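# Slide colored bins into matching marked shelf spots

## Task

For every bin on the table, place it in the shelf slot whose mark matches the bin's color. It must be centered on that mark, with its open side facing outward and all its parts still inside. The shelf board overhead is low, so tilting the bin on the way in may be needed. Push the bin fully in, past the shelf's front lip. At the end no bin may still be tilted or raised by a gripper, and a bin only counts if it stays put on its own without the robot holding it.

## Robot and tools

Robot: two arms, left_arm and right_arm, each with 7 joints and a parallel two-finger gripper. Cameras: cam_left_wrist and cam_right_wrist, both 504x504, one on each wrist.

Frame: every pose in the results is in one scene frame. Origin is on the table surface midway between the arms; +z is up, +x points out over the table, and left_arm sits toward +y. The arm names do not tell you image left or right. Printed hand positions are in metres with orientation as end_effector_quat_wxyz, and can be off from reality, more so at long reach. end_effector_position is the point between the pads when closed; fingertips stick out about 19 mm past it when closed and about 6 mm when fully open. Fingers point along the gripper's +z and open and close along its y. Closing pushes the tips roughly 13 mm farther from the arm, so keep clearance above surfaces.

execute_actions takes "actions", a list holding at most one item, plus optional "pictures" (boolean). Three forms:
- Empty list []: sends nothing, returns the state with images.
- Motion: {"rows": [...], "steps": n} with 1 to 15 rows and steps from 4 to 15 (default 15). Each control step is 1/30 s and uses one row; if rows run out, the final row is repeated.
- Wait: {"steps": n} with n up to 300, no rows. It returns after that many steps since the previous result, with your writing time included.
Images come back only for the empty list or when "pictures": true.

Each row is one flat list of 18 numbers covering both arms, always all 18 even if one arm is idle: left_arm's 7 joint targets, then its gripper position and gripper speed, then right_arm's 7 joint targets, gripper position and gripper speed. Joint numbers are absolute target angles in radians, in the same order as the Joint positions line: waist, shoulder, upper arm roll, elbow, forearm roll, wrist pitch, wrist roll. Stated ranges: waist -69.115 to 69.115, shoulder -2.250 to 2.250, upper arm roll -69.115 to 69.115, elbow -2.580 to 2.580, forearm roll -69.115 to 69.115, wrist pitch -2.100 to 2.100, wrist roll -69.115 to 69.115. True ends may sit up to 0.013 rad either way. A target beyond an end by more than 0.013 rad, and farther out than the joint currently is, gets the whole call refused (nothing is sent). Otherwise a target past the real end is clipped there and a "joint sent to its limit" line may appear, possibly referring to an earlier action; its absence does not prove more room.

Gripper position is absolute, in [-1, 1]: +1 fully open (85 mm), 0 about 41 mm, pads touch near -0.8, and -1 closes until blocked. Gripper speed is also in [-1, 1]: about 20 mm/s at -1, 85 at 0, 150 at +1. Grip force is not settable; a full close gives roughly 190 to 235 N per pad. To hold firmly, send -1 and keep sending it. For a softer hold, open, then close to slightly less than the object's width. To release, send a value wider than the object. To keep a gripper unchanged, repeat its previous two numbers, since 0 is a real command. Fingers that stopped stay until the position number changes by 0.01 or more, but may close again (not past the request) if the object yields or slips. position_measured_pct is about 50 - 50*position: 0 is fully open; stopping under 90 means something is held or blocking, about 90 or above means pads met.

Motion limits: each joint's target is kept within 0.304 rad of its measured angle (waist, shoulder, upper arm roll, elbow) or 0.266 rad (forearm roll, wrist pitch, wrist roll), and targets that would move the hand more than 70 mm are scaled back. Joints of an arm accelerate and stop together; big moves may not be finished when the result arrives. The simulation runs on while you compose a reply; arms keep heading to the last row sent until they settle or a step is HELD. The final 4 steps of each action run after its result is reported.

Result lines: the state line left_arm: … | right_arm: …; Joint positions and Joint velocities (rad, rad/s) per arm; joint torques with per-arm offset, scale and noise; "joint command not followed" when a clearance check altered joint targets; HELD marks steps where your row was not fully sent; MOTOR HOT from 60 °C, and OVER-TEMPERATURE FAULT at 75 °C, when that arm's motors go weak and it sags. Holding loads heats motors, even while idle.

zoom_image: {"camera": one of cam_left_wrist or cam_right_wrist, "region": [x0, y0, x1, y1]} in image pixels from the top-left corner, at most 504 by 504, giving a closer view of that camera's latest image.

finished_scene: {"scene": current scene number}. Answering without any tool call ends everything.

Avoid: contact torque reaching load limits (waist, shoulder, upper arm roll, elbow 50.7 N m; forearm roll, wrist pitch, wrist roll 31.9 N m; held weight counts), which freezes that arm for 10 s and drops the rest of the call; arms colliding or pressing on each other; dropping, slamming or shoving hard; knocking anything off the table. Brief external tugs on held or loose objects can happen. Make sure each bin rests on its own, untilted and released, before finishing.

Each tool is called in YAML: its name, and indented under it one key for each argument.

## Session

execute_actions:
  actions: []

Scene clock: 0.00 s of 9000.00 s.
left_arm: end_effector_position=(+0.3529, +0.6543, +0.2067) position_measured_pct=0.0 end_effector_quat_wxyz=(+0.219, +0.885, -0.171, +0.374) | right_arm: end_effector_position=(+0.5354, +0.1377, +0.1555) position_measured_pct=0.0 end_effector_quat_wxyz=(-0.194, +0.715, -0.095, +0.665)
Joint positions: left_arm=[-1.113  0.766 -0.198  1.454  0.901  1.531  2.669] | right_arm=[-1.245  1.189  0.495  1.848  2.168  1.069  1.018]
Joint velocities: left_arm=[ 0.001 -0.    -0.     0.     0.    -0.    -0.   ] | right_arm=[ 0.001 -0.    -0.     0.001 -0.001 -0.    -0.   ]
Joint torques (N m, as the joint torque sensors report them, + toward a larger angle): no reading

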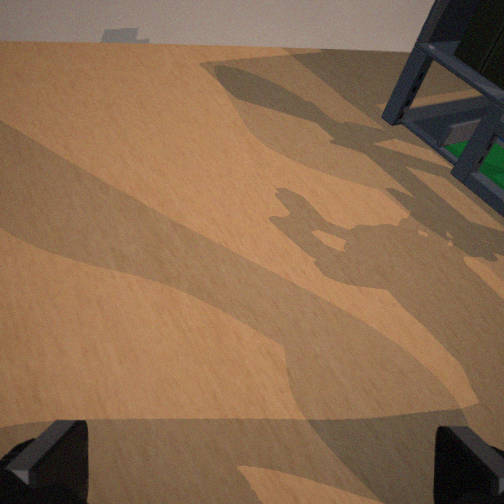

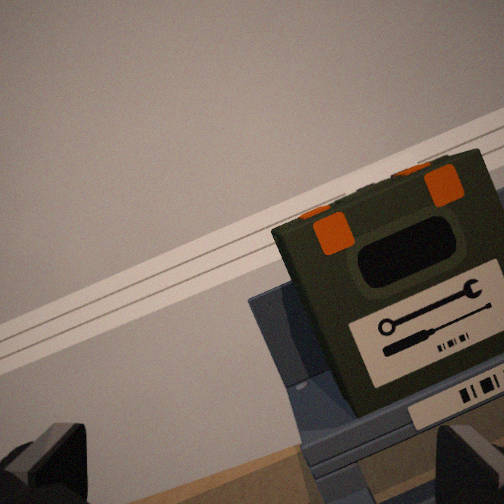

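execute_actions:
  actions:
    - {"rows":[[-1.113,0.5,0,1.3,0,1.75,4.712,1,0,-1.245,0.6,0.495,1.848,2.168,1.069,-1.571,1,0]]}

execute_actions:
  actions:
    - {"rows":[[-0.9,-0.3,0,1.3,0,1.75,4.712,1,0,-1.0,-0.3,0.495,1.848,2.168,1.069,-1.571,1,0]]}

Scene clock: 0.53 s of 9000.00 s.
left_arm: end_effector_position=(+0.3271, +0.6073, +0.3053) position_measured_pct=0.0 end_effector_quat_wxyz=(+0.241, +0.901, -0.230, +0.278) | right_arm: end_effector_position=(+0.5390, +0.1529, +0.2727) position_measured_pct=0.0 end_effector_quat_wxyz=(-0.331, +0.655, -0.222, +0.641)
Joint positions: left_arm=[-1.113  0.573 -0.054  1.342  0.635  1.69   2.934] | right_arm=[-1.245  0.97   0.494  1.848  2.168  1.068  0.833]
Joint velocities: left_arm=[ 0.012 -0.468  0.387 -0.292 -1.214  0.423  1.215] | right_arm=[-0.002 -0.804 -0.001 -0.002  0.     0.001 -0.703]
Joint torques (N m, as the joint torque sensors report them, + toward a larger angle): left_arm=[ -1.64 -15.36  -0.3   -6.53   0.78   0.41   0.39] | right_arm=[  0.09 -19.08   6.32  -4.14   0.48   2.85  -0.36]
Steps of this call (steps 1 to 5: nothing new was sent; steps 6 to 16: the first 11 steps of this action). Readings (joint positions | what the end effector reports):
6: left_arm=[-1.113 0.765 -0.198 1.454 0.900 1.531 2.670] | right_arm=[-1.245 1.188 0.495 1.848 2.168 1.069 1.017] | left_arm position_measured_pct=0.0 | right_arm position_measured_pct=0.0
7: left_arm=[-1.114 0.759 -0.195 1.452 0.895 1.534 2.674] | right_arm=[-1.245 1.182 0.494 1.849 2.168 1.068 1.014] | left_arm position_measured_pct=0.0 | right_arm position_measured_pct=0.0
9: left_arm=[-1.114 0.732 -0.177 1.437 0.868 1.554 2.699] | right_arm=[-1.245 1.154 0.493 1.849 2.168 1.067 0.992] | left_arm position_measured_pct=0.0 | right_arm position_measured_pct=0.0
13: left_arm=[-1.114 0.635 -0.104 1.380 0.755 1.634 2.814] | right_arm=[-1.245 1.050 0.494 1.849 2.168 1.068 0.903] | left_arm position_measured_pct=0.0 | right_arm position_measured_pct=0.0
16: the state above

Scene clock: 1.03 s of 9000.00 s.
left_arm: end_effector_position=(+0.2375, +0.5853, +0.3940) position_measured_pct=0.0 end_effector_quat_wxyz=(+0.101, +0.985, -0.135, +0.034) | right_arm: end_effector_position=(+0.5757, +0.0540, +0.4580) position_measured_pct=0.0 end_effector_quat_wxyz=(+0.501, -0.484, +0.424, -0.579)
Joint positions: left_arm=[-0.978  0.25  -0.003  1.303  0.146  1.746  3.435] | right_arm=[-1.123  0.625  0.494  1.847  2.168  1.069  0.526]
Joint velocities: left_arm=[ 0.306 -0.98   0.009 -0.014 -0.612  0.016  0.86 ] | right_arm=[ 0.309 -0.69   0.004  0.002 -0.001  0.    -0.602]
Joint torques (N m, as the joint torque sensors report them, + toward a larger angle): left_arm=[ -0.92 -13.94  -0.02  -8.64  -0.15   0.37   0.07] | right_arm=[ -0.45 -16.99   4.04  -7.02   1.3    2.88  -0.58]
Steps of this call (steps 1 to 4: the last 4 steps of your previous action; steps 5 to 15: the first 11 steps of this action). Readings (joint positions | what the end effector reports):
5: left_arm=[-1.112 0.523 -0.015 1.313 0.432 1.732 3.137] | right_arm=[-1.245 0.836 0.494 1.848 2.168 1.069 0.714] | left_arm position_measured_pct=0.0 | right_arm position_measured_pct=0.0
6: left_arm=[-1.109 0.513 -0.013 1.311 0.392 1.736 3.176] | right_arm=[-1.241 0.815 0.494 1.847 2.169 1.069 0.693] | left_arm position_measured_pct=0.0 | right_arm position_measured_pct=0.0
8: left_arm=[-1.091 0.475 -0.011 1.309 0.331 1.739 3.236] | right_arm=[-1.218 0.778 0.492 1.846 2.170 1.069 0.660] | left_arm position_measured_pct=0.0 | right_arm position_measured_pct=0.0
12: left_arm=[-1.017 0.348 -0.005 1.305 0.221 1.744 3.348] | right_arm=[-1.157 0.692 0.494 1.847 2.168 1.069 0.585] | left_arm position_measured_pct=0.0 | right_arm position_measured_pct=0.0
15: the state above

execute_actions:
  actions:
    - {"rows":[[-0.6,-0.3,0,1.3,0,1.75,4.712,1,0,-0.121,-0.3,0,1.3,0,1.75,-1.571,1,0]]}

execute_actions:
  actions:
    - {"steps":25}

execute_actions:
  actions:
    - {"rows":[[0.24,-0.3,0,1.3,0,1.75,4.712,1,0,-0.121,-0.3,0,1.3,0,1.75,-1.571,1,0]]}

execute_actions:
  actions:
    - {"steps":40}
  pictures: true

Scene clock: 1.60 s of 9000.00 s.
left_arm: end_effector_position=(+0.2126, +0.4737, +0.5478) position_measured_pct=0.0 end_effector_quat_wxyz=(-0.103, +0.988, -0.022, +0.117) | right_arm: end_effector_position=(+0.5649, -0.1234, +0.6692) position_measured_pct=0.0 end_effector_quat_wxyz=(+0.669, -0.135, +0.565, -0.463)
Joint positions: left_arm=[-0.697 -0.22   0.001  1.299  0.013  1.75   3.936] | right_arm=[-0.898  0.289  0.348  1.698  2.04   1.197  0.228]
Joint velocities: left_arm=[ 0.582 -0.51   0.002 -0.005 -0.087  0.006  1.214] | right_arm=[ 0.52  -0.515 -0.519 -0.519 -0.454  0.454 -0.455]
Joint torques (N m, as the joint torque sensors report them, + toward a larger angle): left_arm=[-1.13 -1.13 -1.14 -8.83 -0.65 -1.45  0.05] | right_arm=[ -0.44 -13.25   2.08  -9.27   2.6    1.83  -0.6 ]
Steps of this call (steps 1 to 4: the last 4 steps of your previous action; steps 5 to 6: the robot went on to your last target; steps 7 to 17: the first 11 steps of this action). Readings (joint positions | what the end effector reports):
7: left_arm=[-0.932 0.022 -0.001 1.301 0.055 1.748 3.635] | right_arm=[-1.066 0.458 0.495 1.847 2.168 1.069 0.380] | left_arm position_measured_pct=0.0 | right_arm position_measured_pct=0.0
8: left_arm=[-0.923 -0.007 -0.001 1.300 0.048 1.749 3.661] | right_arm=[-1.055 0.439 0.492 1.843 2.166 1.072 0.362] | left_arm position_measured_pct=0.0 | right_arm position_measured_pct=0.0
10: left_arm=[-0.889 -0.056 -0.002 1.300 0.038 1.749 3.706] | right_arm=[-1.021 0.409 0.471 1.821 2.148 1.089 0.334] | left_arm position_measured_pct=0.0 | right_arm position_measured_pct=0.0
14: left_arm=[-0.773 -0.154 -0.000 1.300 0.023 1.749 3.818] | right_arm=[-0.950 0.340 0.400 1.750 2.086 1.151 0.274] | left_arm position_measured_pct=0.0 | right_arm position_measured_pct=0.0
17: the state above

Scene clock: 2.43 s of 9000.00 s.
left_arm: end_effector_position=(+0.2076, +0.4413, +0.5689) position_measured_pct=0.0 end_effector_quat_wxyz=(-0.061, +0.931, +0.308, +0.185) | right_arm: end_effector_position=(+0.3358, -0.4583, +0.8205) position_measured_pct=0.0 end_effector_quat_wxyz=(+0.693, +0.485, +0.476, -0.241)
Joint positions: left_arm=[-0.6   -0.3    0.     1.3    0.     1.75   4.712] | right_arm=[-0.461 -0.122  0.074  1.388  1.659  1.569 -0.154]
Joint velocities: left_arm=[ 0.001 -0.001 -0.     0.001  0.     0.     0.001] | right_arm=[ 0.648 -0.413 -0.172 -0.21  -0.55   0.423 -0.552]
Joint torques (N m, as the joint torque sensors report them, + toward a larger angle): left_arm=[ 0.02 -2.99 -0.34 -9.3  -0.43 -1.33  0.02] | right_arm=[ 0.1  -5.02 -0.3  -7.49  3.21 -0.62 -0.66]
Kept back: nothing.
Steps of this call (steps 1 to 4: the last 4 steps of your previous action; steps 5 to 25: the robot went on to your last target). Readings (joint positions | what the end effector reports):
1: left_arm=[-0.679 -0.236 0.001 1.299 0.010 1.750 3.977] | right_arm=[-0.881 0.271 0.331 1.681 2.025 1.212 0.213] | left_arm position_measured_pct=0.0 | right_arm position_measured_pct=0.0
2: left_arm=[-0.664 -0.249 0.001 1.299 0.008 1.750 4.017] | right_arm=[-0.863 0.254 0.313 1.663 2.010 1.227 0.198] | left_arm position_measured_pct=0.0 | right_arm position_measured_pct=0.0
4: left_arm=[-0.642 -0.267 0.000 1.299 0.005 1.750 4.099] | right_arm=[-0.829 0.220 0.279 1.629 1.979 1.257 0.167] | left_arm position_measured_pct=0.0 | right_arm position_measured_pct=0.0
8: left_arm=[-0.618 -0.287 0.000 1.300 0.002 1.750 4.261] | right_arm=[-0.762 0.153 0.218 1.561 1.920 1.317 0.108] | left_arm position_measured_pct=0.0 | right_arm position_measured_pct=0.0
25: the state above

Scene clock: 2.80 s of 9000.00 s.
left_arm: end_effector_position=(+0.2371, +0.3716, +0.5688) position_measured_pct=0.0 end_effector_quat_wxyz=(-0.034, +0.966, +0.170, +0.192) | right_arm: end_effector_position=(+0.2082, -0.5379, +0.7625) position_measured_pct=0.0 end_effector_quat_wxyz=(+0.596, +0.725, +0.330, -0.106)
Joint positions: left_arm=[-0.308 -0.3   -0.     1.3   -0.     1.75   4.712] | right_arm=[-0.2   -0.261  0.018  1.319  1.343  1.711 -0.471]
Joint velocities: left_arm=[ 1.294  0.     0.006 -0.001  0.002  0.001  0.001] | right_arm=[ 0.485 -0.261 -0.113 -0.13  -1.213  0.274 -1.214]
Joint torques (N m, as the joint torque sensors report them, + toward a larger angle): left_arm=[ 0.05 -3.15  0.   -9.24 -0.71 -1.17  0.01] | right_arm=[-0.94  0.85 -1.89 -6.67  2.47 -2.19 -0.94]
Steps of this call (steps 1 to 11: the first 11 steps of this action). Readings (joint positions | what the end effector reports):
1: left_arm=[-0.599 -0.300 -0.000 1.300 -0.000 1.750 4.712] | right_arm=[-0.439 -0.136 0.068 1.381 1.640 1.583 -0.173] | left_arm position_measured_pct=0.0 | right_arm position_measured_pct=0.0
2: left_arm=[-0.592 -0.300 -0.001 1.300 -0.000 1.750 4.712] | right_arm=[-0.416 -0.149 0.063 1.375 1.621 1.597 -0.192] | left_arm position_measured_pct=0.0 | right_arm position_measured_pct=0.0
4: left_arm=[-0.562 -0.300 -0.001 1.300 -0.001 1.750 4.712] | right_arm=[-0.367 -0.174 0.053 1.362 1.579 1.622 -0.235] | left_arm position_measured_pct=0.0 | right_arm position_measured_pct=0.0
8: left_arm=[-0.438 -0.300 -0.001 1.300 -0.001 1.750 4.712] | right_arm=[-0.264 -0.227 0.031 1.336 1.463 1.675 -0.351] | left_arm position_measured_pct=0.0 | right_arm position_measured_pct=0.0
11: the state above

Scene clock: 4.13 s of 9000.00 s.
left_arm: end_effector_position=(+0.2338, +0.2307, +0.5689) position_measured_pct=0.0 end_effector_quat_wxyz=(+0.019, +0.976, -0.098, +0.194) | right_arm: end_effector_position=(+0.2261, -0.2367, +0.5689) position_measured_pct=0.0 end_effector_quat_wxyz=(-0.020, +0.976, +0.098, +0.194)
Joint positions: left_arm=[ 0.24  -0.3    0.     1.3    0.     1.75   4.712] | right_arm=[-0.121 -0.3    0.     1.3    0.     1.75  -1.571]
Joint velocities: left_arm=[ 0.     0.     0.    -0.001  0.    -0.     0.001] | right_arm=[ 0.002 -0.     0.001  0.     0.     0.    -0.   ]
Joint torques (N m, as the joint torque sensors report them, + toward a larger angle): left_arm=[ 0.03 -2.76 -0.23 -9.3  -0.37 -1.19 -0.07] | right_arm=[ 0.32 -2.41  0.17 -8.21  0.34 -1.32 -0.33]
Kept back: nothing.
Steps of this call (steps 1 to 4: the last 4 steps of your previous action; steps 5 to 40: the robot went on to your last target). Readings (joint positions | what the end effector reports):
1: left_arm=[-0.265 -0.300 -0.000 1.300 0.000 1.750 4.712] | right_arm=[-0.186 -0.269 0.014 1.315 1.303 1.720 -0.512] | left_arm position_measured_pct=0.0 | right_arm position_measured_pct=0.0
2: left_arm=[-0.221 -0.300 -0.000 1.300 -0.000 1.750 4.712] | right_arm=[-0.173 -0.276 0.011 1.311 1.262 1.726 -0.552] | left_arm position_measured_pct=0.0 | right_arm position_measured_pct=0.0
4: left_arm=[-0.133 -0.300 -0.000 1.300 -0.000 1.750 4.712] | right_arm=[-0.155 -0.285 0.007 1.307 1.181 1.735 -0.634] | left_arm position_measured_pct=0.0 | right_arm position_measured_pct=0.0
8: left_arm=[0.043 -0.300 0.000 1.300 0.000 1.750 4.712] | right_arm=[-0.135 -0.294 0.003 1.303 1.018 1.745 -0.796] | left_arm position_measured_pct=0.0 | right_arm position_measured_pct=0.0
40: the state above

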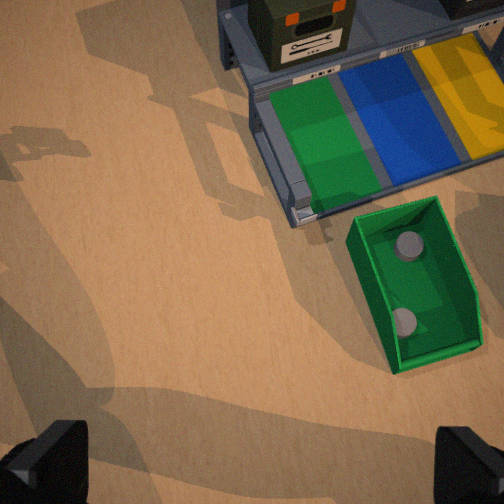

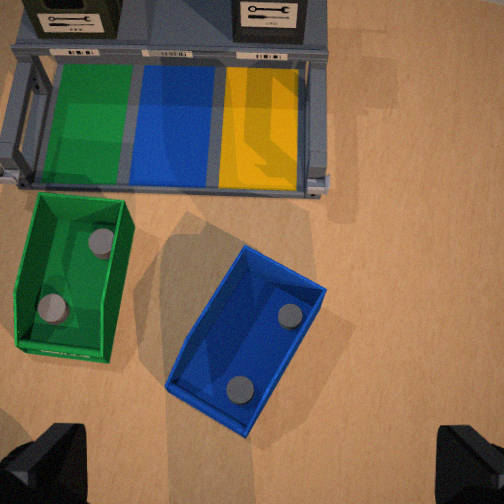

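execute_actions:
  actions:
    - {"rows":[[0.4,0.2,0,1.5455,-0.113,1.2,2.445,0.2,0,-0.12,0.1,0,2.1,0.108,0.594,0.952,0.2,0]]}

execute_actions:
  actions:
    - {"steps":38}

execute_actions:
  actions:
    - {"rows":[[0.732,0.644,0,1.5455,-0.113,0.872,2.445,0.2,0,-0.12,0.347,0,2.1,0.108,0.594,0.952,0.2,0]]}

execute_actions:
  actions:
    - {"steps":22}
  pictures: true

Scene clock: 5.37 s of 9000.00 s.
left_arm: end_effector_position=(+0.3072, +0.2053, +0.4742) position_measured_pct=24.6 end_effector_quat_wxyz=(-0.023, +0.967, -0.224, +0.116) | right_arm: end_effector_position=(+0.2870, -0.2420, +0.4566) position_measured_pct=24.6 end_effector_quat_wxyz=(+0.026, +0.979, +0.179, +0.090)
Joint positions: left_arm=[ 0.326 -0.093 -0.     1.429 -0.06   1.575  4.537] | right_arm=[-0.12  -0.11  -0.     1.491  0.055  1.582 -1.403]
Joint velocities: left_arm=[ 0.207  0.77   0.001  0.341 -0.157 -0.67  -0.669] | right_arm=[-0.001  0.591 -0.     0.743  0.15  -0.654  0.65 ]
Joint torques (N m, as the joint torque sensors report them, + toward a larger angle): left_arm=[  0.12  -7.14  -0.22 -10.02  -0.56  -0.98  -0.19] | right_arm=[-0.23 -7.63  0.43 -8.47  0.8  -0.41 -0.29]
Steps of this call (steps 1 to 26: the robot went on to your last target; steps 27 to 37: the first 11 steps of this action). Readings (joint positions | what the end effector reports):
27: left_arm=[0.241 -0.299 -0.000 1.300 -0.000 1.750 4.712] | right_arm=[-0.121 -0.299 -0.000 1.301 0.000 1.750 -1.571] | left_arm position_measured_pct=0.0 | right_arm position_measured_pct=0.0
28: left_arm=[0.245 -0.294 -0.000 1.304 -0.002 1.746 4.708] | right_arm=[-0.121 -0.294 -0.000 1.305 0.002 1.746 -1.567] | left_arm position_measured_pct=0.4 | right_arm position_measured_pct=0.4
30: left_arm=[0.260 -0.266 -0.000 1.324 -0.011 1.724 4.686] | right_arm=[-0.121 -0.267 -0.000 1.330 0.010 1.724 -1.545] | left_arm position_measured_pct=4.4 | right_arm position_measured_pct=4.4
34: left_arm=[0.303 -0.169 -0.000 1.391 -0.042 1.641 4.602] | right_arm=[-0.120 -0.175 -0.000 1.420 0.039 1.644 -1.466] | left_arm position_measured_pct=15.9 | right_arm position_measured_pct=15.9
37: the state above

Scene clock: 6.63 s of 9000.00 s.
left_arm: end_effector_position=(+0.4127, +0.1538, +0.3390) position_measured_pct=40.1 end_effector_quat_wxyz=(+0.102, -0.527, +0.843, -0.046) | right_arm: end_effector_position=(+0.3692, -0.2273, +0.2262) position_measured_pct=40.1 end_effector_quat_wxyz=(+0.133, +0.615, +0.769, +0.111)
Joint positions: left_arm=[ 0.4    0.2    0.     1.545 -0.113  1.2    3.079] | right_arm=[-0.12   0.1   -0.     2.099  0.108  0.601 -0.057]
Joint velocities: left_arm=[ 0.001  0.    -0.    -0.001 -0.001 -0.    -1.218] | right_arm=[ 0.002  0.001  0.     0.005  0.001 -0.052  1.217]
Joint torques (N m, as the joint torque sensors report them, + toward a larger angle): left_arm=[ -0.01 -13.87   0.04 -10.11  -0.59  -0.77  -0.29] | right_arm=[ 0.02 -9.77  0.46 -7.48  0.38 -1.1  -0.45]
Kept back: nothing.
Steps of this call (steps 1 to 4: the last 4 steps of your previous action; steps 5 to 38: the robot went on to your last target). Readings (joint positions | what the end effector reports):
1: left_arm=[0.333 -0.067 -0.000 1.440 -0.065 1.552 4.514] | right_arm=[-0.120 -0.091 -0.000 1.516 0.060 1.560 -1.381] | left_arm position_measured_pct=27.8 | right_arm position_measured_pct=27.8
2: left_arm=[0.339 -0.041 -0.000 1.451 -0.070 1.529 4.491] | right_arm=[-0.120 -0.073 -0.000 1.542 0.065 1.537 -1.358] | left_arm position_measured_pct=30.6 | right_arm position_measured_pct=30.6
4: left_arm=[0.352 0.009 -0.000 1.471 -0.079 1.476 4.438] | right_arm=[-0.120 -0.041 -0.000 1.597 0.073 1.489 -1.311] | left_arm position_measured_pct=36.5 | right_arm position_measured_pct=36.5
8: left_arm=[0.375 0.103 -0.000 1.508 -0.096 1.345 4.298] | right_arm=[-0.120 0.012 -0.000 1.715 0.086 1.385 -1.207] | left_arm position_measured_pct=39.7 | right_arm position_measured_pct=39.7
38: the state above

Scene clock: 7.00 s of 9000.00 s.
left_arm: end_effector_position=(+0.4240, +0.0607, +0.2583) position_measured_pct=40.1 end_effector_quat_wxyz=(+0.091, -0.330, +0.939, -0.030) | right_arm: end_effector_position=(+0.3529, -0.2304, +0.1525) position_measured_pct=40.1 end_effector_quat_wxyz=(+0.082, +0.444, +0.892, +0.026)
Joint positions: left_arm=[ 0.562  0.386 -0.001  1.544 -0.113  1.05   2.817] | right_arm=[-0.12   0.287 -0.     2.1    0.108  0.595  0.362]
Joint velocities: left_arm=[ 0.473  0.725 -0.004 -0.001 -0.001 -0.509 -0.65 ] | right_arm=[ 0.001  0.379  0.     0.003 -0.    -0.005  1.214]
Joint torques (N m, as the joint torque sensors report them, + toward a larger angle): left_arm=[ -0.2  -16.62  -0.22  -8.95  -0.73  -0.54  -0.02] | right_arm=[  0.07 -13.32   0.53  -6.42   0.56  -0.7   -0.66]
Steps of this call (steps 1 to 11: the first 11 steps of this action). Readings (joint positions | what the end effector reports):
1: left_arm=[0.400 0.200 -0.000 1.545 -0.113 1.200 3.038] | right_arm=[-0.120 0.100 -0.000 2.099 0.108 0.599 -0.016] | left_arm position_measured_pct=40.1 | right_arm position_measured_pct=40.1
2: left_arm=[0.404 0.203 -0.001 1.545 -0.114 1.198 3.000] | right_arm=[-0.120 0.104 0.000 2.099 0.108 0.598 0.024] | left_arm position_measured_pct=40.1 | right_arm position_measured_pct=40.1
4: left_arm=[0.428 0.227 -0.002 1.544 -0.114 1.181 2.949] | right_arm=[-0.120 0.129 0.000 2.099 0.108 0.596 0.093] | left_arm position_measured_pct=40.1 | right_arm position_measured_pct=40.1
8: left_arm=[0.512 0.315 -0.001 1.545 -0.113 1.105 2.879] | right_arm=[-0.120 0.234 0.000 2.099 0.108 0.595 0.240] | left_arm position_measured_pct=40.1 | right_arm position_measured_pct=40.1
11: the state above

Scene clock: 7.73 s of 9000.00 s.
left_arm: end_effector_position=(+0.3977, -0.0329, +0.1301) position_measured_pct=40.1 end_effector_quat_wxyz=(+0.060, -0.056, +0.997, +0.003) | right_arm: end_effector_position=(+0.3449, -0.2321, +0.1300) position_measured_pct=40.1 end_effector_quat_wxyz=(+0.059, +0.165, +0.984, -0.010)
Joint positions: left_arm=[ 0.732  0.644  0.     1.546 -0.113  0.872  2.445] | right_arm=[-0.12   0.347 -0.     2.1    0.108  0.594  0.952]
Joint velocities: left_arm=[ 0.003  0.002  0.    -0.     0.    -0.001  0.001] | right_arm=[ 0.     0.001  0.    -0.    -0.     0.    -0.   ]
Joint torques (N m, as the joint torque sensors report them, + toward a larger angle): left_arm=[  0.   -20.67   0.15  -7.98  -0.54  -0.35   0.04] | right_arm=[  0.07 -12.4    0.61  -5.53   0.35  -0.35  -0.54]
Kept back: nothing.
Steps of this call (steps 1 to 4: the last 4 steps of your previous action; steps 5 to 22: the robot went on to your last target). Readings (joint positions | what the end effector reports):
1: left_arm=[0.578 0.410 -0.001 1.544 -0.113 1.033 2.794] | right_arm=[-0.120 0.299 -0.000 2.100 0.108 0.595 0.403] | left_arm position_measured_pct=40.1 | right_arm position_measured_pct=40.1
2: left_arm=[0.594 0.435 -0.001 1.544 -0.113 1.017 2.770] | right_arm=[-0.120 0.308 -0.000 2.100 0.108 0.594 0.443] | left_arm position_measured_pct=40.1 | right_arm position_measured_pct=40.1
4: left_arm=[0.625 0.483 -0.001 1.544 -0.113 0.983 2.713] | right_arm=[-0.120 0.322 -0.000 2.100 0.108 0.594 0.524] | left_arm position_measured_pct=40.1 | right_arm position_measured_pct=40.1
8: left_arm=[0.688 0.578 -0.000 1.545 -0.113 0.917 2.560] | right_arm=[-0.120 0.337 -0.000 2.100 0.108 0.594 0.687] | left_arm position_measured_pct=40.1 | right_arm position_measured_pct=40.1
22: the state above

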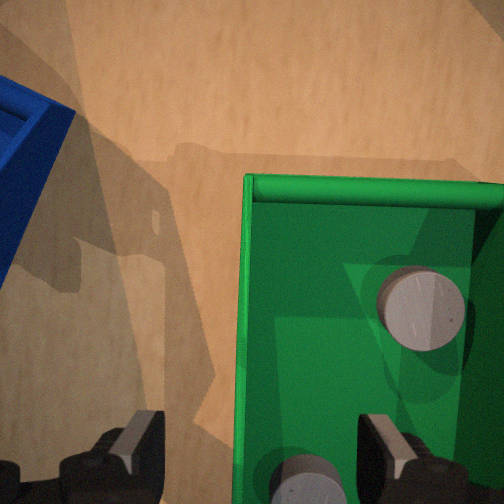

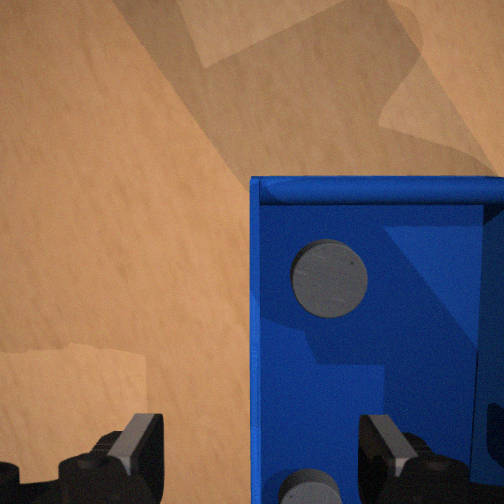

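execute_actions:
  actions:
    - {"rows":[[0.7406,0.68,0,1.548,-0.117,0.832,2.44,0.2,0,-0.115,0.385,0,2.123,0.12,0.535,0.945,0.2,0],[0.7406,0.68,0,1.548,-0.117,0.832,2.44,0.2,0,-0.115,0.385,0,2.123,0.12,0.535,0.945,0.2,0],[0.7406,0.68,0,1.548,-0.117,0.832,2.44,0.2,0,-0.115,0.385,0,2.123,0.12,0.535,0.945,0.2,0],[0.7406,0.759,0,1.591,-0.1306,0.711,2.4586,0.2,0,-0.115,0.5113,0,2.1776,0.172,0.353,0.893,0.2,0]]}

execute_actions:
  actions:
    - {"steps":6}
  pictures: true

Scene clock: 8.40 s of 9000.00 s.
left_arm: end_effector_position=(+0.3985, -0.0401, +0.0620) position_measured_pct=40.1 end_effector_quat_wxyz=(+0.061, -0.046, +0.997, +0.002) | right_arm: end_effector_position=(+0.3455, -0.2336, +0.0637) position_measured_pct=40.1 end_effector_quat_wxyz=(+0.061, +0.161, +0.985, -0.009)
Joint positions: left_arm=[ 0.74   0.755 -0.     1.591 -0.13   0.713  2.458] | right_arm=[-0.115  0.502 -0.     2.175  0.17   0.361  0.896]
Joint velocities: left_arm=[ 0.002  0.014  0.     0.005 -0.006 -0.046  0.007] | right_arm=[ 0.001  0.145 -0.001  0.081  0.09  -0.287 -0.104]
Joint torques (N m, as the joint torque sensors report them, + toward a larger angle): left_arm=[ -0.53 -22.98   0.22  -8.08  -0.42  -0.48   0.41] | right_arm=[  0.46 -15.93   1.09  -5.14   0.2   -0.47  -0.22]
Steps of this call (steps 1 to 9: the robot went on to your last target; steps 10 to 20: the first 11 steps of this action). Readings (joint positions | what the end effector reports):
10: left_arm=[0.732 0.645 -0.000 1.545 -0.113 0.871 2.445] | right_arm=[-0.120 0.348 -0.000 2.100 0.108 0.593 0.952] | left_arm position_measured_pct=40.1 | right_arm position_measured_pct=40.1
11: left_arm=[0.734 0.650 -0.000 1.545 -0.114 0.867 2.444] | right_arm=[-0.119 0.354 -0.000 2.103 0.110 0.586 0.951] | left_arm position_measured_pct=40.1 | right_arm position_measured_pct=40.1
13: left_arm=[0.739 0.673 -0.000 1.547 -0.116 0.843 2.442] | right_arm=[-0.116 0.378 -0.000 2.116 0.116 0.553 0.947] | left_arm position_measured_pct=40.1 | right_arm position_measured_pct=40.1
17: left_arm=[0.740 0.740 0.000 1.577 -0.127 0.742 2.452] | right_arm=[-0.115 0.465 0.000 2.157 0.150 0.424 0.918] | left_arm position_measured_pct=40.1 | right_arm position_measured_pct=40.1
20: the state above

Scene clock: 8.60 s of 9000.00 s.
left_arm: end_effector_position=(+0.3983, -0.0402, +0.0605) position_measured_pct=40.1 end_effector_quat_wxyz=(+0.060, -0.045, +0.997, +0.002) | right_arm: end_effector_position=(+0.3449, -0.2336, +0.0608) position_measured_pct=40.1 end_effector_quat_wxyz=(+0.060, +0.161, +0.985, -0.009)
Joint positions: left_arm=[ 0.741  0.758  0.     1.591 -0.131  0.711  2.459] | right_arm=[-0.115  0.509 -0.     2.178  0.172  0.353  0.893]
Joint velocities: left_arm=[-0.     0.006 -0.001 -0.     0.001 -0.001 -0.001] | right_arm=[-0.     0.017  0.     0.003  0.    -0.    -0.   ]
Joint torques (N m, as the joint torque sensors report them, + toward a larger angle): left_arm=[  0.   -21.32   0.13  -7.04  -0.5   -0.32   0.1 ] | right_arm=[  0.01 -13.55   0.7   -3.75   0.52  -0.33  -0.6 ]
Kept back: nothing.
Steps of this call (steps 1 to 4: the last 4 steps of your previous action; steps 5 to 6: the robot went on to your last target). Readings (joint positions | what the end effector reports):
1: left_arm=[0.740 0.756 -0.000 1.591 -0.131 0.712 2.459] | right_arm=[-0.115 0.505 -0.000 2.177 0.171 0.355 0.894] | left_arm position_measured_pct=40.1 | right_arm position_measured_pct=40.1
2: left_arm=[0.740 0.757 -0.000 1.591 -0.131 0.711 2.459] | right_arm=[-0.115 0.505 -0.000 2.177 0.172 0.354 0.893] | left_arm position_measured_pct=40.1 | right_arm position_measured_pct=40.1
4: left_arm=[0.741 0.758 0.000 1.591 -0.131 0.711 2.459] | right_arm=[-0.115 0.508 -0.000 2.177 0.172 0.353 0.893] | left_arm position_measured_pct=40.1 | right_arm position_measured_pct=40.1
6: the state above

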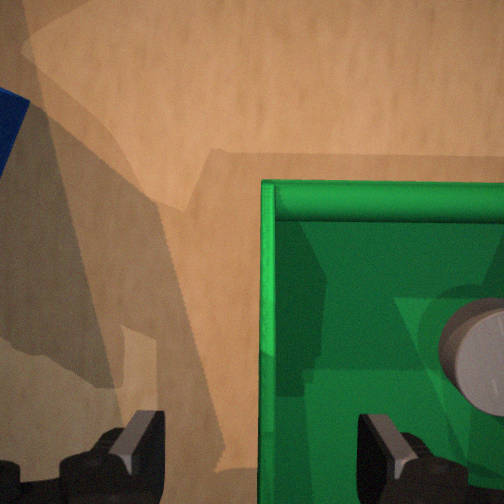

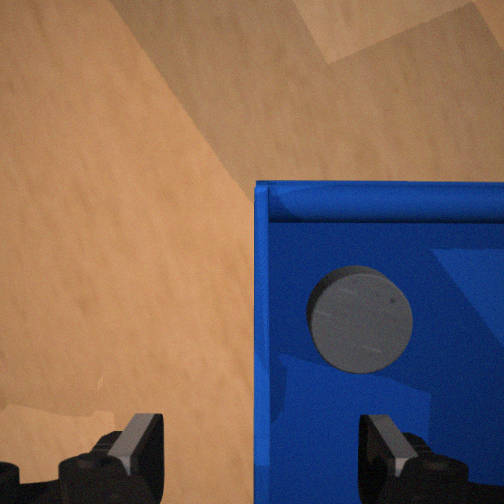

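execute_actions:
  actions:
    - {"rows":[[0.738,0.759,0,1.591,-0.1306,0.711,2.456,-1,0.3,-0.115,0.5113,0,2.1776,0.172,0.353,0.893,-1,0.3]]}

Scene clock: 9.03 s of 9000.00 s.
left_arm: end_effector_position=(+0.3991, -0.0391, +0.0601) position_measured_pct=70.2 end_effector_quat_wxyz=(+0.060, -0.045, +0.997, +0.003) | right_arm: end_effector_position=(+0.3444, -0.2337, +0.0600) position_measured_pct=70.2 end_effector_quat_wxyz=(+0.059, +0.161, +0.985, -0.010)
Joint positions: left_arm=[ 0.738  0.759  0.     1.591 -0.131  0.711  2.456] | right_arm=[-0.115  0.511  0.     2.178  0.172  0.353  0.893]
Joint velocities: left_arm=[-0.     0.001 -0.     0.001 -0.    -0.     0.001] | right_arm=[ 0.001  0.    -0.    -0.001 -0.    -0.    -0.   ]
Joint torques (N m, as the joint torque sensors report them, + toward a larger angle): left_arm=[  0.   -21.38   0.01  -7.13  -0.52  -0.35  -0.01] | right_arm=[ -0.26 -13.49   0.81  -3.59   0.46  -0.62  -0.59]
Steps of this call (steps 1 to 2: the robot went on to your last target; steps 3 to 13: the first 11 steps of this action). Readings (joint positions | what the end effector reports):
3: left_arm=[0.740 0.759 0.000 1.591 -0.131 0.711 2.458] | right_arm=[-0.115 0.511 0.000 2.178 0.172 0.353 0.893] | left_arm position_measured_pct=40.1 | right_arm position_measured_pct=40.1
4: left_arm=[0.739 0.759 0.000 1.591 -0.130 0.711 2.457] | right_arm=[-0.115 0.511 -0.000 2.178 0.172 0.353 0.893] | left_arm position_measured_pct=40.5 | right_arm position_measured_pct=40.5
6: left_arm=[0.738 0.759 -0.000 1.591 -0.131 0.711 2.456] | right_arm=[-0.115 0.511 -0.000 2.178 0.172 0.353 0.893] | left_arm position_measured_pct=45.6 | right_arm position_measured_pct=45.6
10: left_arm=[0.738 0.759 -0.000 1.591 -0.131 0.711 2.456] | right_arm=[-0.115 0.511 0.000 2.178 0.172 0.353 0.893] | left_arm position_measured_pct=59.5 | right_arm position_measured_pct=59.5
13: the state above

execute_actions:
  actions:
    - {"rows":[[0.738,0.746,0,1.584,-0.128,0.731,2.453,-1,0.3,-0.115,0.5113,0,2.1776,0.172,0.353,0.893,-1,0.3],[0.738,0.732,0,1.577,-0.126,0.752,2.449,-1,0.3,-0.115,0.5113,0,2.1776,0.172,0.353,0.893,-1,0.3],[0.738,0.719,0,1.57,-0.124,0.772,2.446,-1,0.3,-0.115,0.5113,0,2.1776,0.172,0.353,0.893,-1,0.3],[0.738,0.705,0,1.563,-0.122,0.793,2.442,-1,0.3,-0.115,0.5113,0,2.1776,0.172,0.353,0.893,-1,0.3],[0.738,0.692,0,1.555,-0.119,0.814,2.439,-1,0.3,-0.115,0.5113,0,2.1776,0.172,0.353,0.893,-1,0.3],[0.738,0.678,0,1.548,-0.117,0.834,2.435,-1,0.3,-0.115,0.5113,0,2.1776,0.172,0.353,0.893,-1,0.3],[0.738,0.665,0,1.54,-0.115,0.855,2.432,-1,0.3,-0.115,0.5113,0,2.1776,0.172,0.353,0.893,-1,0.3],[0.738,0.665,0,1.54,-0.115,0.855,2.432,-1,0.3,-0.115,0.5113,0,2.1776,0.172,0.353,0.893,-1,0.3],[0.738,0.665,0,1.54,-0.115,0.855,2.432,-1,0.3,-0.115,0.5113,0,2.1776,0.172,0.353,0.893,-1,0.3],[0.738,0.665,0,1.54,-0.115,0.855,2.432,-1,0.3,-0.115,0.5113,0,2.1776,0.172,0.353,0.893,-1,0.3],[0.727,0.68,0,1.51,-0.109,0.874,2.42,-1,0.3,-0.115,0.5113,0,2.1776,0.172,0.353,0.893,-1,0.3],[0.715,0.6955,0,1.479,-0.1035,0.893,2.409,-1,0.3,-0.115,0.5113,0,2.1776,0.172,0.353,0.893,-1,0.3],[0.704,0.711,0,1.449,-0.098,0.913,2.3975,-1,0.3,-0.115,0.5113,0,2.1776,0.172,0.353,0.893,-1,0.3],[0.693,0.726,0,1.418,-0.092,0.932,2.386,-1,0.3,-0.115,0.5113,0,2.1776,0.172,0.353,0.893,-1,0.3],[0.681,0.741,0,1.388,-0.086,0.951,2.3745,-1,0.3,-0.115,0.5113,0,2.1776,0.172,0.353,0.893,-1,0.3]]}

execute_actions:
  actions:
    - {"rows":[[0.67,0.7565,0,1.358,-0.08,0.97,2.363,-1,0.3,-0.115,0.495,0,2.171,0.165,0.376,0.9,-1,0.3],[0.6585,0.772,0,1.327,-0.075,0.99,2.3515,-1,0.3,-0.115,0.48,0,2.164,0.158,0.398,0.907,-1,0.3],[0.647,0.787,0,1.297,-0.069,1.009,2.34,-1,0.3,-0.115,0.464,0,2.157,0.151,0.421,0.914,-1,0.3],[0.636,0.802,0,1.266,-0.063,1.028,2.3285,-1,0.3,-0.115,0.448,0,2.15,0.144,0.444,0.921,-1,0.3],[0.6245,0.8176,0,1.236,-0.0575,1.047,2.317,-1,0.3,-0.115,0.432,0,2.144,0.138,0.467,0.927,-1,0.3],[0.613,0.833,0,1.206,-0.052,1.066,2.3055,-1,0.3,-0.115,0.416,0,2.137,0.132,0.49,0.933,-1,0.3],[0.602,0.848,0,1.175,-0.046,1.086,2.294,-1,0.3,-0.115,0.4,0,2.13,0.126,0.512,0.939,-1,0.3],[0.59,0.863,0,1.145,-0.04,1.105,2.2825,-1,0.3,-0.115,0.385,0,2.123,0.12,0.535,0.945,-1,0.3],[0.579,0.8786,0,1.114,-0.0345,1.124,2.271,-1,0.3,-0.115,0.385,0,2.123,0.12,0.535,0.97,-1,0.3],[0.568,0.894,0,1.084,-0.029,1.143,2.2595,-1,0.3,-0.115,0.385,0,2.123,0.12,0.535,1.0,-1,0.3],[0.556,0.909,0,1.0535,-0.023,1.163,2.248,-1,0.3,-0.115,0.385,0,2.123,0.12,0.535,1.03,-1,0.3],[0.545,0.924,0,1.023,-0.017,1.182,2.2365,-1,0.3,-0.115,0.385,0,2.123,0.12,0.535,1.06,-1,0.3],[0.534,0.94,0,0.993,-0.0115,1.201,2.225,-1,0.3,-0.115,0.385,0,2.123,0.12,0.535,1.09,-1,0.3],[0.522,0.955,0,0.962,-0.006,1.22,2.2135,-1,0.3,-0.115,0.385,0,2.123,0.12,0.535,1.12,-1,0.3],[0.511,0.9702,0,0.932,0,1.2395,2.202,-1,0.3,-0.115,0.385,0,2.123,0.12,0.535,1.15,-1,0.3]]}

execute_actions:
  actions:
    - {"steps":15}
  pictures: true

Scene clock: 10.33 s of 9000.00 s.
left_arm: end_effector_position=(+0.3990, -0.0383, +0.1180) position_measured_pct=88.9 end_effector_quat_wxyz=(+0.059, -0.045, +0.997, +0.004) | right_arm: end_effector_position=(+0.3445, -0.2336, +0.0602) position_measured_pct=88.9 end_effector_quat_wxyz=(+0.059, +0.161, +0.985, -0.009)
Joint positions: left_arm=[ 0.738  0.67   0.     1.54  -0.115  0.853  2.432] | right_arm=[-0.115  0.511 -0.     2.178  0.172  0.353  0.893]
Joint velocities: left_arm=[-0.033  0.011  0.011 -0.112  0.028  0.157 -0.038] | right_arm=[-0.001  0.001 -0.    -0.     0.     0.     0.   ]
Joint torques (N m, as the joint torque sensors report them, + toward a larger angle): left_arm=[ -1.03 -17.63  -0.52  -7.06  -0.87  -0.1    0.  ] | right_arm=[  0.01 -13.23   0.53  -3.86   0.27  -0.46  -0.42]
Steps of this call (steps 1 to 4: the last 4 steps of your previous action; steps 5 to 15: the robot went on to your last target; steps 16 to 28: nothing new was sent; steps 29 to 39: the first 11 steps of this action). Readings (joint positions | what the end effector reports):
29: left_arm=[0.738 0.758 0.000 1.591 -0.130 0.712 2.456] | right_arm=[-0.115 0.511 -0.000 2.178 0.172 0.353 0.893] | left_arm position_measured_pct=88.9 | right_arm position_measured_pct=88.9
30: left_arm=[0.738 0.753 0.000 1.589 -0.129 0.719 2.455] | right_arm=[-0.115 0.511 -0.000 2.178 0.172 0.353 0.893] | left_arm position_measured_pct=88.9 | right_arm position_measured_pct=88.9
32: left_arm=[0.738 0.735 0.000 1.580 -0.126 0.747 2.450] | right_arm=[-0.115 0.511 -0.000 2.178 0.172 0.353 0.893] | left_arm position_measured_pct=88.9 | right_arm position_measured_pct=88.9
36: left_arm=[0.738 0.688 0.000 1.553 -0.118 0.821 2.438] | right_arm=[-0.115 0.511 -0.000 2.178 0.172 0.353 0.893] | left_arm position_measured_pct=88.9 | right_arm position_measured_pct=88.9
39: the state above

Scene clock: 10.83 s of 9000.00 s.
left_arm: end_effector_position=(+0.4922, -0.0282, +0.1134) position_measured_pct=88.9 end_effector_quat_wxyz=(+0.024, -0.070, +0.997, +0.007) | right_arm: end_effector_position=(+0.3442, -0.2345, +0.1083) position_measured_pct=88.9 end_effector_quat_wxyz=(+0.057, +0.155, +0.986, -0.012)
Joint positions: left_arm=[ 0.603  0.849  0.     1.178 -0.046  1.084  2.295] | right_arm=[-0.115  0.395  0.     2.126  0.123  0.524  0.962]
Joint velocities: left_arm=[-0.331  0.446 -0.001 -0.893  0.167  0.562 -0.336] | right_arm=[ 0.002 -0.138  0.001 -0.083 -0.076  0.281  0.654]
Joint torques (N m, as the joint torque sensors report them, + toward a larger angle): left_arm=[ -0.41 -26.22  -0.3  -10.11  -0.7   -0.3    0.18] | right_arm=[ -0.28 -10.52   0.41  -5.2    0.4   -0.64  -0.31]
Steps of this call (steps 1 to 4: the last 4 steps of your previous action; steps 5 to 15: the first 11 steps of this action). Readings (joint positions | what the end effector reports):
5: left_arm=[0.707 0.710 0.001 1.461 -0.099 0.907 2.402] | right_arm=[-0.115 0.510 -0.000 2.177 0.172 0.354 0.893] | left_arm position_measured_pct=88.9 | right_arm position_measured_pct=88.9
6: left_arm=[0.698 0.722 0.001 1.435 -0.094 0.923 2.392] | right_arm=[-0.115 0.504 -0.000 2.176 0.170 0.361 0.895] | left_arm position_measured_pct=88.9 | right_arm position_measured_pct=88.9
8: left_arm=[0.678 0.749 0.000 1.381 -0.084 0.956 2.372] | right_arm=[-0.115 0.482 -0.000 2.167 0.161 0.391 0.904] | left_arm position_measured_pct=88.9 | right_arm position_measured_pct=88.9
12: left_arm=[0.636 0.805 0.000 1.266 -0.063 1.028 2.328] | right_arm=[-0.115 0.428 -0.000 2.143 0.137 0.472 0.928] | left_arm position_measured_pct=88.9 | right_arm position_measured_pct=88.9
15: the state above

Scene clock: 11.33 s of 9000.00 s.
left_arm: end_effector_position=(+0.5470, -0.0085, +0.1087) position_measured_pct=88.9 end_effector_quat_wxyz=(-0.001, -0.079, +0.997, +0.000) | right_arm: end_effector_position=(+0.3440, -0.2344, +0.1119) position_measured_pct=88.9 end_effector_quat_wxyz=(+0.056, +0.063, +0.996, -0.017)
Joint positions: left_arm=[0.512 0.97  0.    0.933 0.    1.239 2.202] | right_arm=[-0.115  0.386 -0.     2.123  0.12   0.535  1.15 ]
Joint velocities: left_arm=[-0.005  0.018  0.003 -0.005  0.     0.002  0.   ] | right_arm=[ 0.    -0.001  0.     0.    -0.     0.     0.   ]
Joint torques (N m, as the joint torque sensors report them, + toward a larger angle): left_arm=[ -0.35 -28.8    0.09 -10.6   -0.66   0.1   -0.06] | right_arm=[  0.25 -13.41   0.38  -5.98   0.49  -0.62  -0.42]
Kept back: nothing.
Steps of this call (steps 1 to 4: the last 4 steps of your previous action; steps 5 to 15: the robot went on to your last target). Readings (joint positions | what the end effector reports):
1: left_arm=[0.592 0.864 0.000 1.148 -0.040 1.103 2.284] | right_arm=[-0.115 0.392 0.000 2.125 0.121 0.530 0.985] | left_arm position_measured_pct=88.9 | right_arm position_measured_pct=88.9
2: left_arm=[0.580 0.879 0.000 1.118 -0.035 1.122 2.272] | right_arm=[-0.115 0.391 0.000 2.124 0.120 0.533 1.012] | left_arm position_measured_pct=88.9 | right_arm position_measured_pct=88.9
4: left_arm=[0.558 0.909 0.000 1.058 -0.023 1.160 2.249] | right_arm=[-0.115 0.389 0.000 2.124 0.120 0.535 1.067] | left_arm position_measured_pct=88.9 | right_arm position_measured_pct=88.9
8: left_arm=[0.522 0.957 -0.001 0.960 -0.005 1.223 2.211] | right_arm=[-0.115 0.387 -0.000 2.123 0.120 0.535 1.146] | left_arm position_measured_pct=88.9 | right_arm position_measured_pct=88.9
15: the state above

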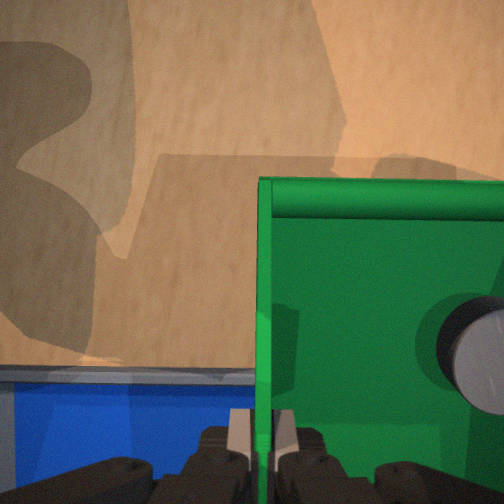

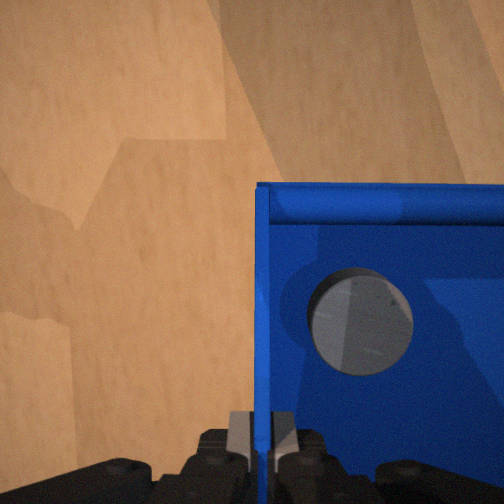

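zoom_image:
  camera: "cam_left_wrist"
  region: [0,330,150,430]

Region (0, 330, 150, 430) of cam_left_wrist's 504x504 image, scaled by 3.360.

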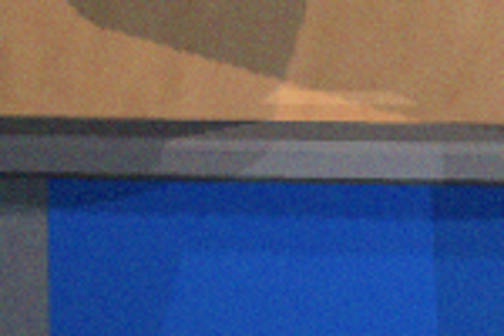

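execute_actions:
  actions:
    - {"rows":[[0.508,0.97,0,0.942,0,1.2295,2.199,-1,0.3,-0.128,0.393,0,2.106,0.108,0.554,1.175,-1,0.3],[0.505,0.97,0,0.952,0,1.2195,2.196,-1,0.3,-0.142,0.4,0,2.089,0.096,0.573,1.2,-1,0.3],[0.502,0.9705,0,0.9625,0,1.2085,2.193,-1,0.3,-0.155,0.408,0,2.073,0.084,0.592,1.226,-1,0.3],[0.499,0.971,0,0.973,0,1.1975,2.19,-1,0.3,-0.168,0.4155,0,2.056,0.072,0.611,1.251,-1,0.3],[0.497,0.972,0,0.984,0,1.1855,2.188,-1,0.3,-0.182,0.423,0,2.039,0.06,0.63,1.277,-1,0.3],[0.495,0.973,0,0.9945,0,1.174,2.186,-1,0.3,-0.195,0.431,0,2.022,0.048,0.649,1.302,-1,0.3],[0.493,0.9743,0,1.005,0,1.1624,2.184,-1,0.3,-0.208,0.438,0,2.006,0.036,0.668,1.327,-1,0.3],[0.493,0.9743,0,1.005,0,1.1624,2.184,-1,0.3,-0.222,0.446,0,1.989,0.024,0.687,1.353,-1,0.3],[0.493,0.9743,0,1.005,0,1.1624,2.184,-1,0.3,-0.235,0.454,0,1.972,0.012,0.706,1.378,-1,0.3],[0.493,0.9743,0,1.005,0,1.1624,2.184,-1,0.3,-0.2485,0.461,0,1.955,0,0.725,1.4035,-1,0.3]]}

execute_actions:
  actions:
    - {"steps":6}
  pictures: true

Scene clock: 12.23 s of 9000.00 s.
left_arm: end_effector_position=(+0.5455, +0.0058, +0.0833) position_measured_pct=88.9 end_effector_quat_wxyz=(-0.002, -0.080, +0.997, +0.001) | right_arm: end_effector_position=(+0.3499, -0.1756, +0.1136) position_measured_pct=88.9 end_effector_quat_wxyz=(+0.011, -0.052, +0.999, -0.005)
Joint positions: left_arm=[ 0.493  0.977 -0.     1.005 -0.     1.164  2.184] | right_arm=[-0.223  0.448  0.     1.989  0.024  0.688  1.354]
Joint velocities: left_arm=[-0.005  0.008  0.002  0.03   0.002 -0.029 -0.006] | right_arm=[-0.344  0.194 -0.014 -0.459 -0.337  0.516  0.7  ]
Joint torques (N m, as the joint torque sensors report them, + toward a larger angle): left_arm=[  0.61 -30.68   0.57 -10.71  -0.7   -0.1   -0.02] | right_arm=[  0.31 -16.1    0.59  -5.45   0.31   0.1   -0.65]
Steps of this call (steps 1 to 15: the robot went on to your last target; step 16: nothing new was sent; steps 17 to 27: the first 11 steps of this action). Readings (joint positions | what the end effector reports):
17: left_arm=[0.511 0.972 0.000 0.933 0.000 1.239 2.202] | right_arm=[-0.116 0.386 0.000 2.123 0.120 0.536 1.151] | left_arm position_measured_pct=88.9 | right_arm position_measured_pct=88.9
18: left_arm=[0.509 0.971 0.001 0.938 0.001 1.235 2.201] | right_arm=[-0.121 0.389 0.001 2.118 0.117 0.541 1.157] | left_arm position_measured_pct=88.9 | right_arm position_measured_pct=88.9
20: left_arm=[0.505 0.971 0.001 0.952 0.001 1.220 2.196] | right_arm=[-0.140 0.400 0.002 2.096 0.101 0.566 1.190] | left_arm position_measured_pct=88.9 | right_arm position_measured_pct=88.9
24: left_arm=[0.496 0.974 -0.000 0.990 0.000 1.179 2.187] | right_arm=[-0.185 0.426 0.000 2.037 0.058 0.633 1.280] | left_arm position_measured_pct=88.9 | right_arm position_measured_pct=88.9
27: the state above

Scene clock: 12.43 s of 9000.00 s.
left_arm: end_effector_position=(+0.5455, +0.0056, +0.0835) position_measured_pct=88.9 end_effector_quat_wxyz=(-0.001, -0.080, +0.997, +0.001) | right_arm: end_effector_position=(+0.3500, -0.1608, +0.1153) position_measured_pct=88.9 end_effector_quat_wxyz=(+0.000, -0.079, +0.997, +0.000)
Joint positions: left_arm=[0.493 0.976 0.    1.006 0.    1.162 2.184] | right_arm=[-0.246  0.46  -0.001  1.956  0.     0.725  1.403]
Joint velocities: left_arm=[-0.001 -0.003  0.    -0.001 -0.    -0.    -0.001] | right_arm=[-0.022  0.015  0.016 -0.011  0.002  0.007  0.004]
Joint torques (N m, as the joint torque sensors report them, + toward a larger angle): left_arm=[ -0.01 -28.28   0.12  -9.74  -0.52  -0.05   0.04] | right_arm=[  0.02 -15.01   0.44  -5.87   0.3    0.05  -0.57]
Kept back: nothing.
Steps of this call (steps 1 to 4: the last 4 steps of your previous action; steps 5 to 6: the robot went on to your last target). Readings (joint positions | what the end effector reports):
1: left_arm=[0.493 0.977 -0.000 1.005 0.000 1.163 2.184] | right_arm=[-0.233 0.453 -0.000 1.975 0.013 0.703 1.375] | left_arm position_measured_pct=88.9 | right_arm position_measured_pct=88.9
2: left_arm=[0.493 0.977 -0.000 1.006 0.000 1.163 2.184] | right_arm=[-0.240 0.457 -0.001 1.965 0.006 0.715 1.391] | left_arm position_measured_pct=88.9 | right_arm position_measured_pct=88.9
4: left_arm=[0.493 0.977 0.000 1.006 0.000 1.162 2.184] | right_arm=[-0.244 0.459 -0.002 1.957 -0.000 0.723 1.402] | left_arm position_measured_pct=88.9 | right_arm position_measured_pct=88.9
6: the state above

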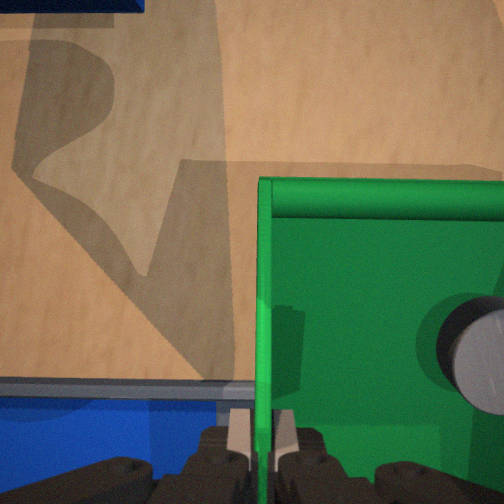

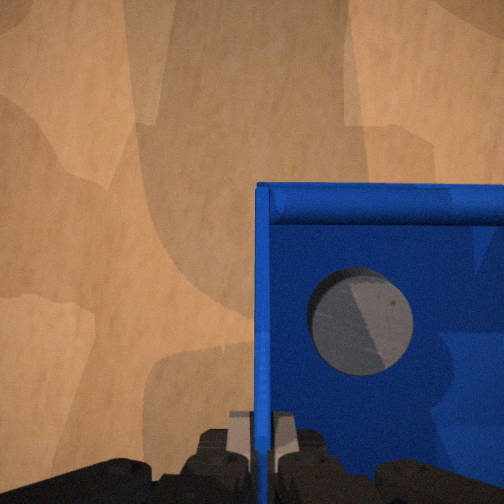

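execute_actions:
  actions:
    - {"rows":[[0.4907,0.9816,0,0.9935,-0.002,1.164,2.182,-1,0.3,-0.2485,0.461,0,1.955,0,0.725,1.4035,-1,0.3],[0.4884,0.988,0,0.981,-0.004,1.168,2.181,-1,0.3,-0.2485,0.461,0,1.955,0,0.725,1.4035,-1,0.3],[0.486,0.994,0,0.9684,-0.005,1.172,2.179,-1,0.3,-0.2485,0.461,0,1.955,0,0.725,1.4035,-1,0.3],[0.484,1.0,0,0.956,-0.007,1.176,2.177,-1,0.3,-0.2485,0.461,0,1.955,0,0.725,1.4035,-1,0.3],[0.4815,1.006,0,0.943,-0.009,1.18,2.176,-1,0.3,-0.2485,0.461,0,1.955,0,0.725,1.4035,-1,0.3],[0.479,1.0124,0,0.93,-0.011,1.184,2.174,-1,0.3,-0.2485,0.461,0,1.955,0,0.725,1.4035,-1,0.3],[0.477,1.0186,0,0.918,-0.013,1.188,2.172,-1,0.3,-0.2485,0.461,0,1.955,0,0.725,1.4035,-1,0.3],[0.4746,1.025,0,0.905,-0.014,1.192,2.171,-1,0.3,-0.2485,0.461,0,1.955,0,0.725,1.4035,-1,0.3],[0.472,1.031,0,0.8925,-0.016,1.196,2.169,-1,0.3,-0.2485,0.461,0,1.955,0,0.725,1.4035,-1,0.3],[0.47,1.0371,0,0.88,-0.018,1.2,2.1675,-1,0.3,-0.2485,0.461,0,1.955,0,0.725,1.4035,-1,0.3]]}

execute_actions:
  actions:
    - {"steps":7}
  pictures: true

Scene clock: 13.10 s of 9000.00 s.
left_arm: end_effector_position=(+0.5752, +0.0101, +0.0798) position_measured_pct=88.9 end_effector_quat_wxyz=(+0.011, -0.080, +0.997, +0.002) | right_arm: end_effector_position=(+0.3498, -0.1600, +0.1148) position_measured_pct=88.9 end_effector_quat_wxyz=(-0.000, -0.081, +0.997, -0.000)
Joint positions: left_arm=[ 0.474  1.029  0.     0.901 -0.015  1.193  2.17 ] | right_arm=[-0.248  0.462  0.     1.955  0.     0.725  1.403]
Joint velocities: left_arm=[-0.059  0.155 -0.004 -0.335 -0.052  0.102 -0.044] | right_arm=[-0.001  0.001  0.    -0.    -0.    -0.     0.   ]
Joint torques (N m, as the joint torque sensors report them, + toward a larger angle): left_arm=[  0.53 -29.19  -0.1   -9.67  -0.51   0.    -0.25] | right_arm=[  0.06 -15.39   0.37  -5.73   0.33  -0.06  -0.62]
Steps of this call (steps 1 to 9: the robot went on to your last target; steps 10 to 20: the first 11 steps of this action). Readings (joint positions | what the end effector reports):
10: left_arm=[0.493 0.977 0.000 1.005 0.000 1.163 2.184] | right_arm=[-0.248 0.462 -0.000 1.955 0.000 0.725 1.403] | left_arm position_measured_pct=88.9 | right_arm position_measured_pct=88.9
11: left_arm=[0.492 0.980 0.001 1.000 -0.000 1.164 2.183] | right_arm=[-0.248 0.462 0.000 1.955 0.000 0.725 1.404] | left_arm position_measured_pct=88.9 | right_arm position_measured_pct=88.9
13: left_arm=[0.489 0.990 0.001 0.983 -0.003 1.168 2.181] | right_arm=[-0.248 0.462 0.000 1.955 0.000 0.725 1.403] | left_arm position_measured_pct=88.9 | right_arm position_measured_pct=88.9
17: left_arm=[0.480 1.012 0.000 0.938 -0.010 1.182 2.175] | right_arm=[-0.248 0.462 0.000 1.955 0.000 0.725 1.403] | left_arm position_measured_pct=88.9 | right_arm position_measured_pct=88.9
20: the state above

Scene clock: 13.33 s of 9000.00 s.
left_arm: end_effector_position=(+0.5810, +0.0111, +0.0801) position_measured_pct=88.9 end_effector_quat_wxyz=(+0.014, -0.080, +0.997, +0.002) | right_arm: end_effector_position=(+0.3498, -0.1600, +0.1148) position_measured_pct=88.9 end_effector_quat_wxyz=(-0.000, -0.081, +0.997, -0.000)
Joint positions: left_arm=[ 0.47   1.038  0.     0.881 -0.018  1.2    2.168] | right_arm=[-0.248  0.462  0.     1.955  0.     0.725  1.403]
Joint velocities: left_arm=[ 0.     0.01   0.003 -0.004  0.001  0.002 -0.   ] | right_arm=[-0.001 -0.     0.    -0.     0.    -0.     0.   ]
Joint torques (N m, as the joint torque sensors report them, + toward a larger angle): left_arm=[  0.12 -29.39   0.01 -10.04  -0.55  -0.01   0.06] | right_arm=[  0.12 -15.46   0.29  -6.04   0.3   -0.07  -0.46]
Kept back: nothing.
Steps of this call (steps 1 to 4: the last 4 steps of your previous action; steps 5 to 7: the robot went on to your last target). Readings (joint positions | what the end effector reports):
1: left_arm=[0.472 1.034 -0.000 0.892 -0.016 1.196 2.169] | right_arm=[-0.248 0.462 0.000 1.955 0.000 0.725 1.403] | left_arm position_measured_pct=88.9 | right_arm position_measured_pct=88.9
2: left_arm=[0.471 1.036 -0.000 0.886 -0.017 1.198 2.168] | right_arm=[-0.248 0.462 0.000 1.955 0.000 0.725 1.403] | left_arm position_measured_pct=88.9 | right_arm position_measured_pct=88.9
4: left_arm=[0.470 1.037 -0.000 0.882 -0.018 1.199 2.168] | right_arm=[-0.248 0.462 0.000 1.955 0.000 0.725 1.403] | left_arm position_measured_pct=88.9 | right_arm position_measured_pct=88.9
7: the state above

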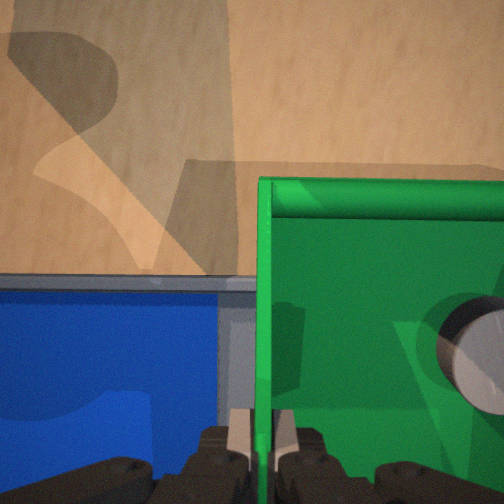

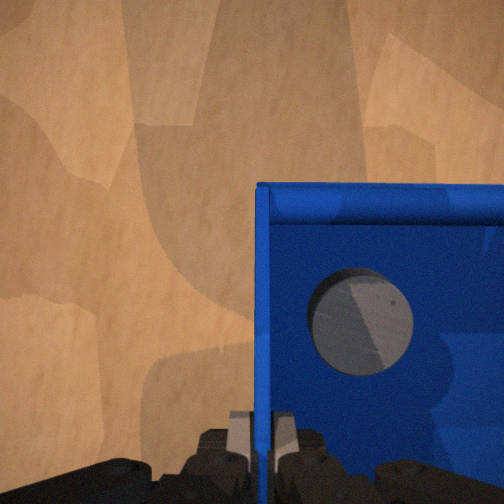

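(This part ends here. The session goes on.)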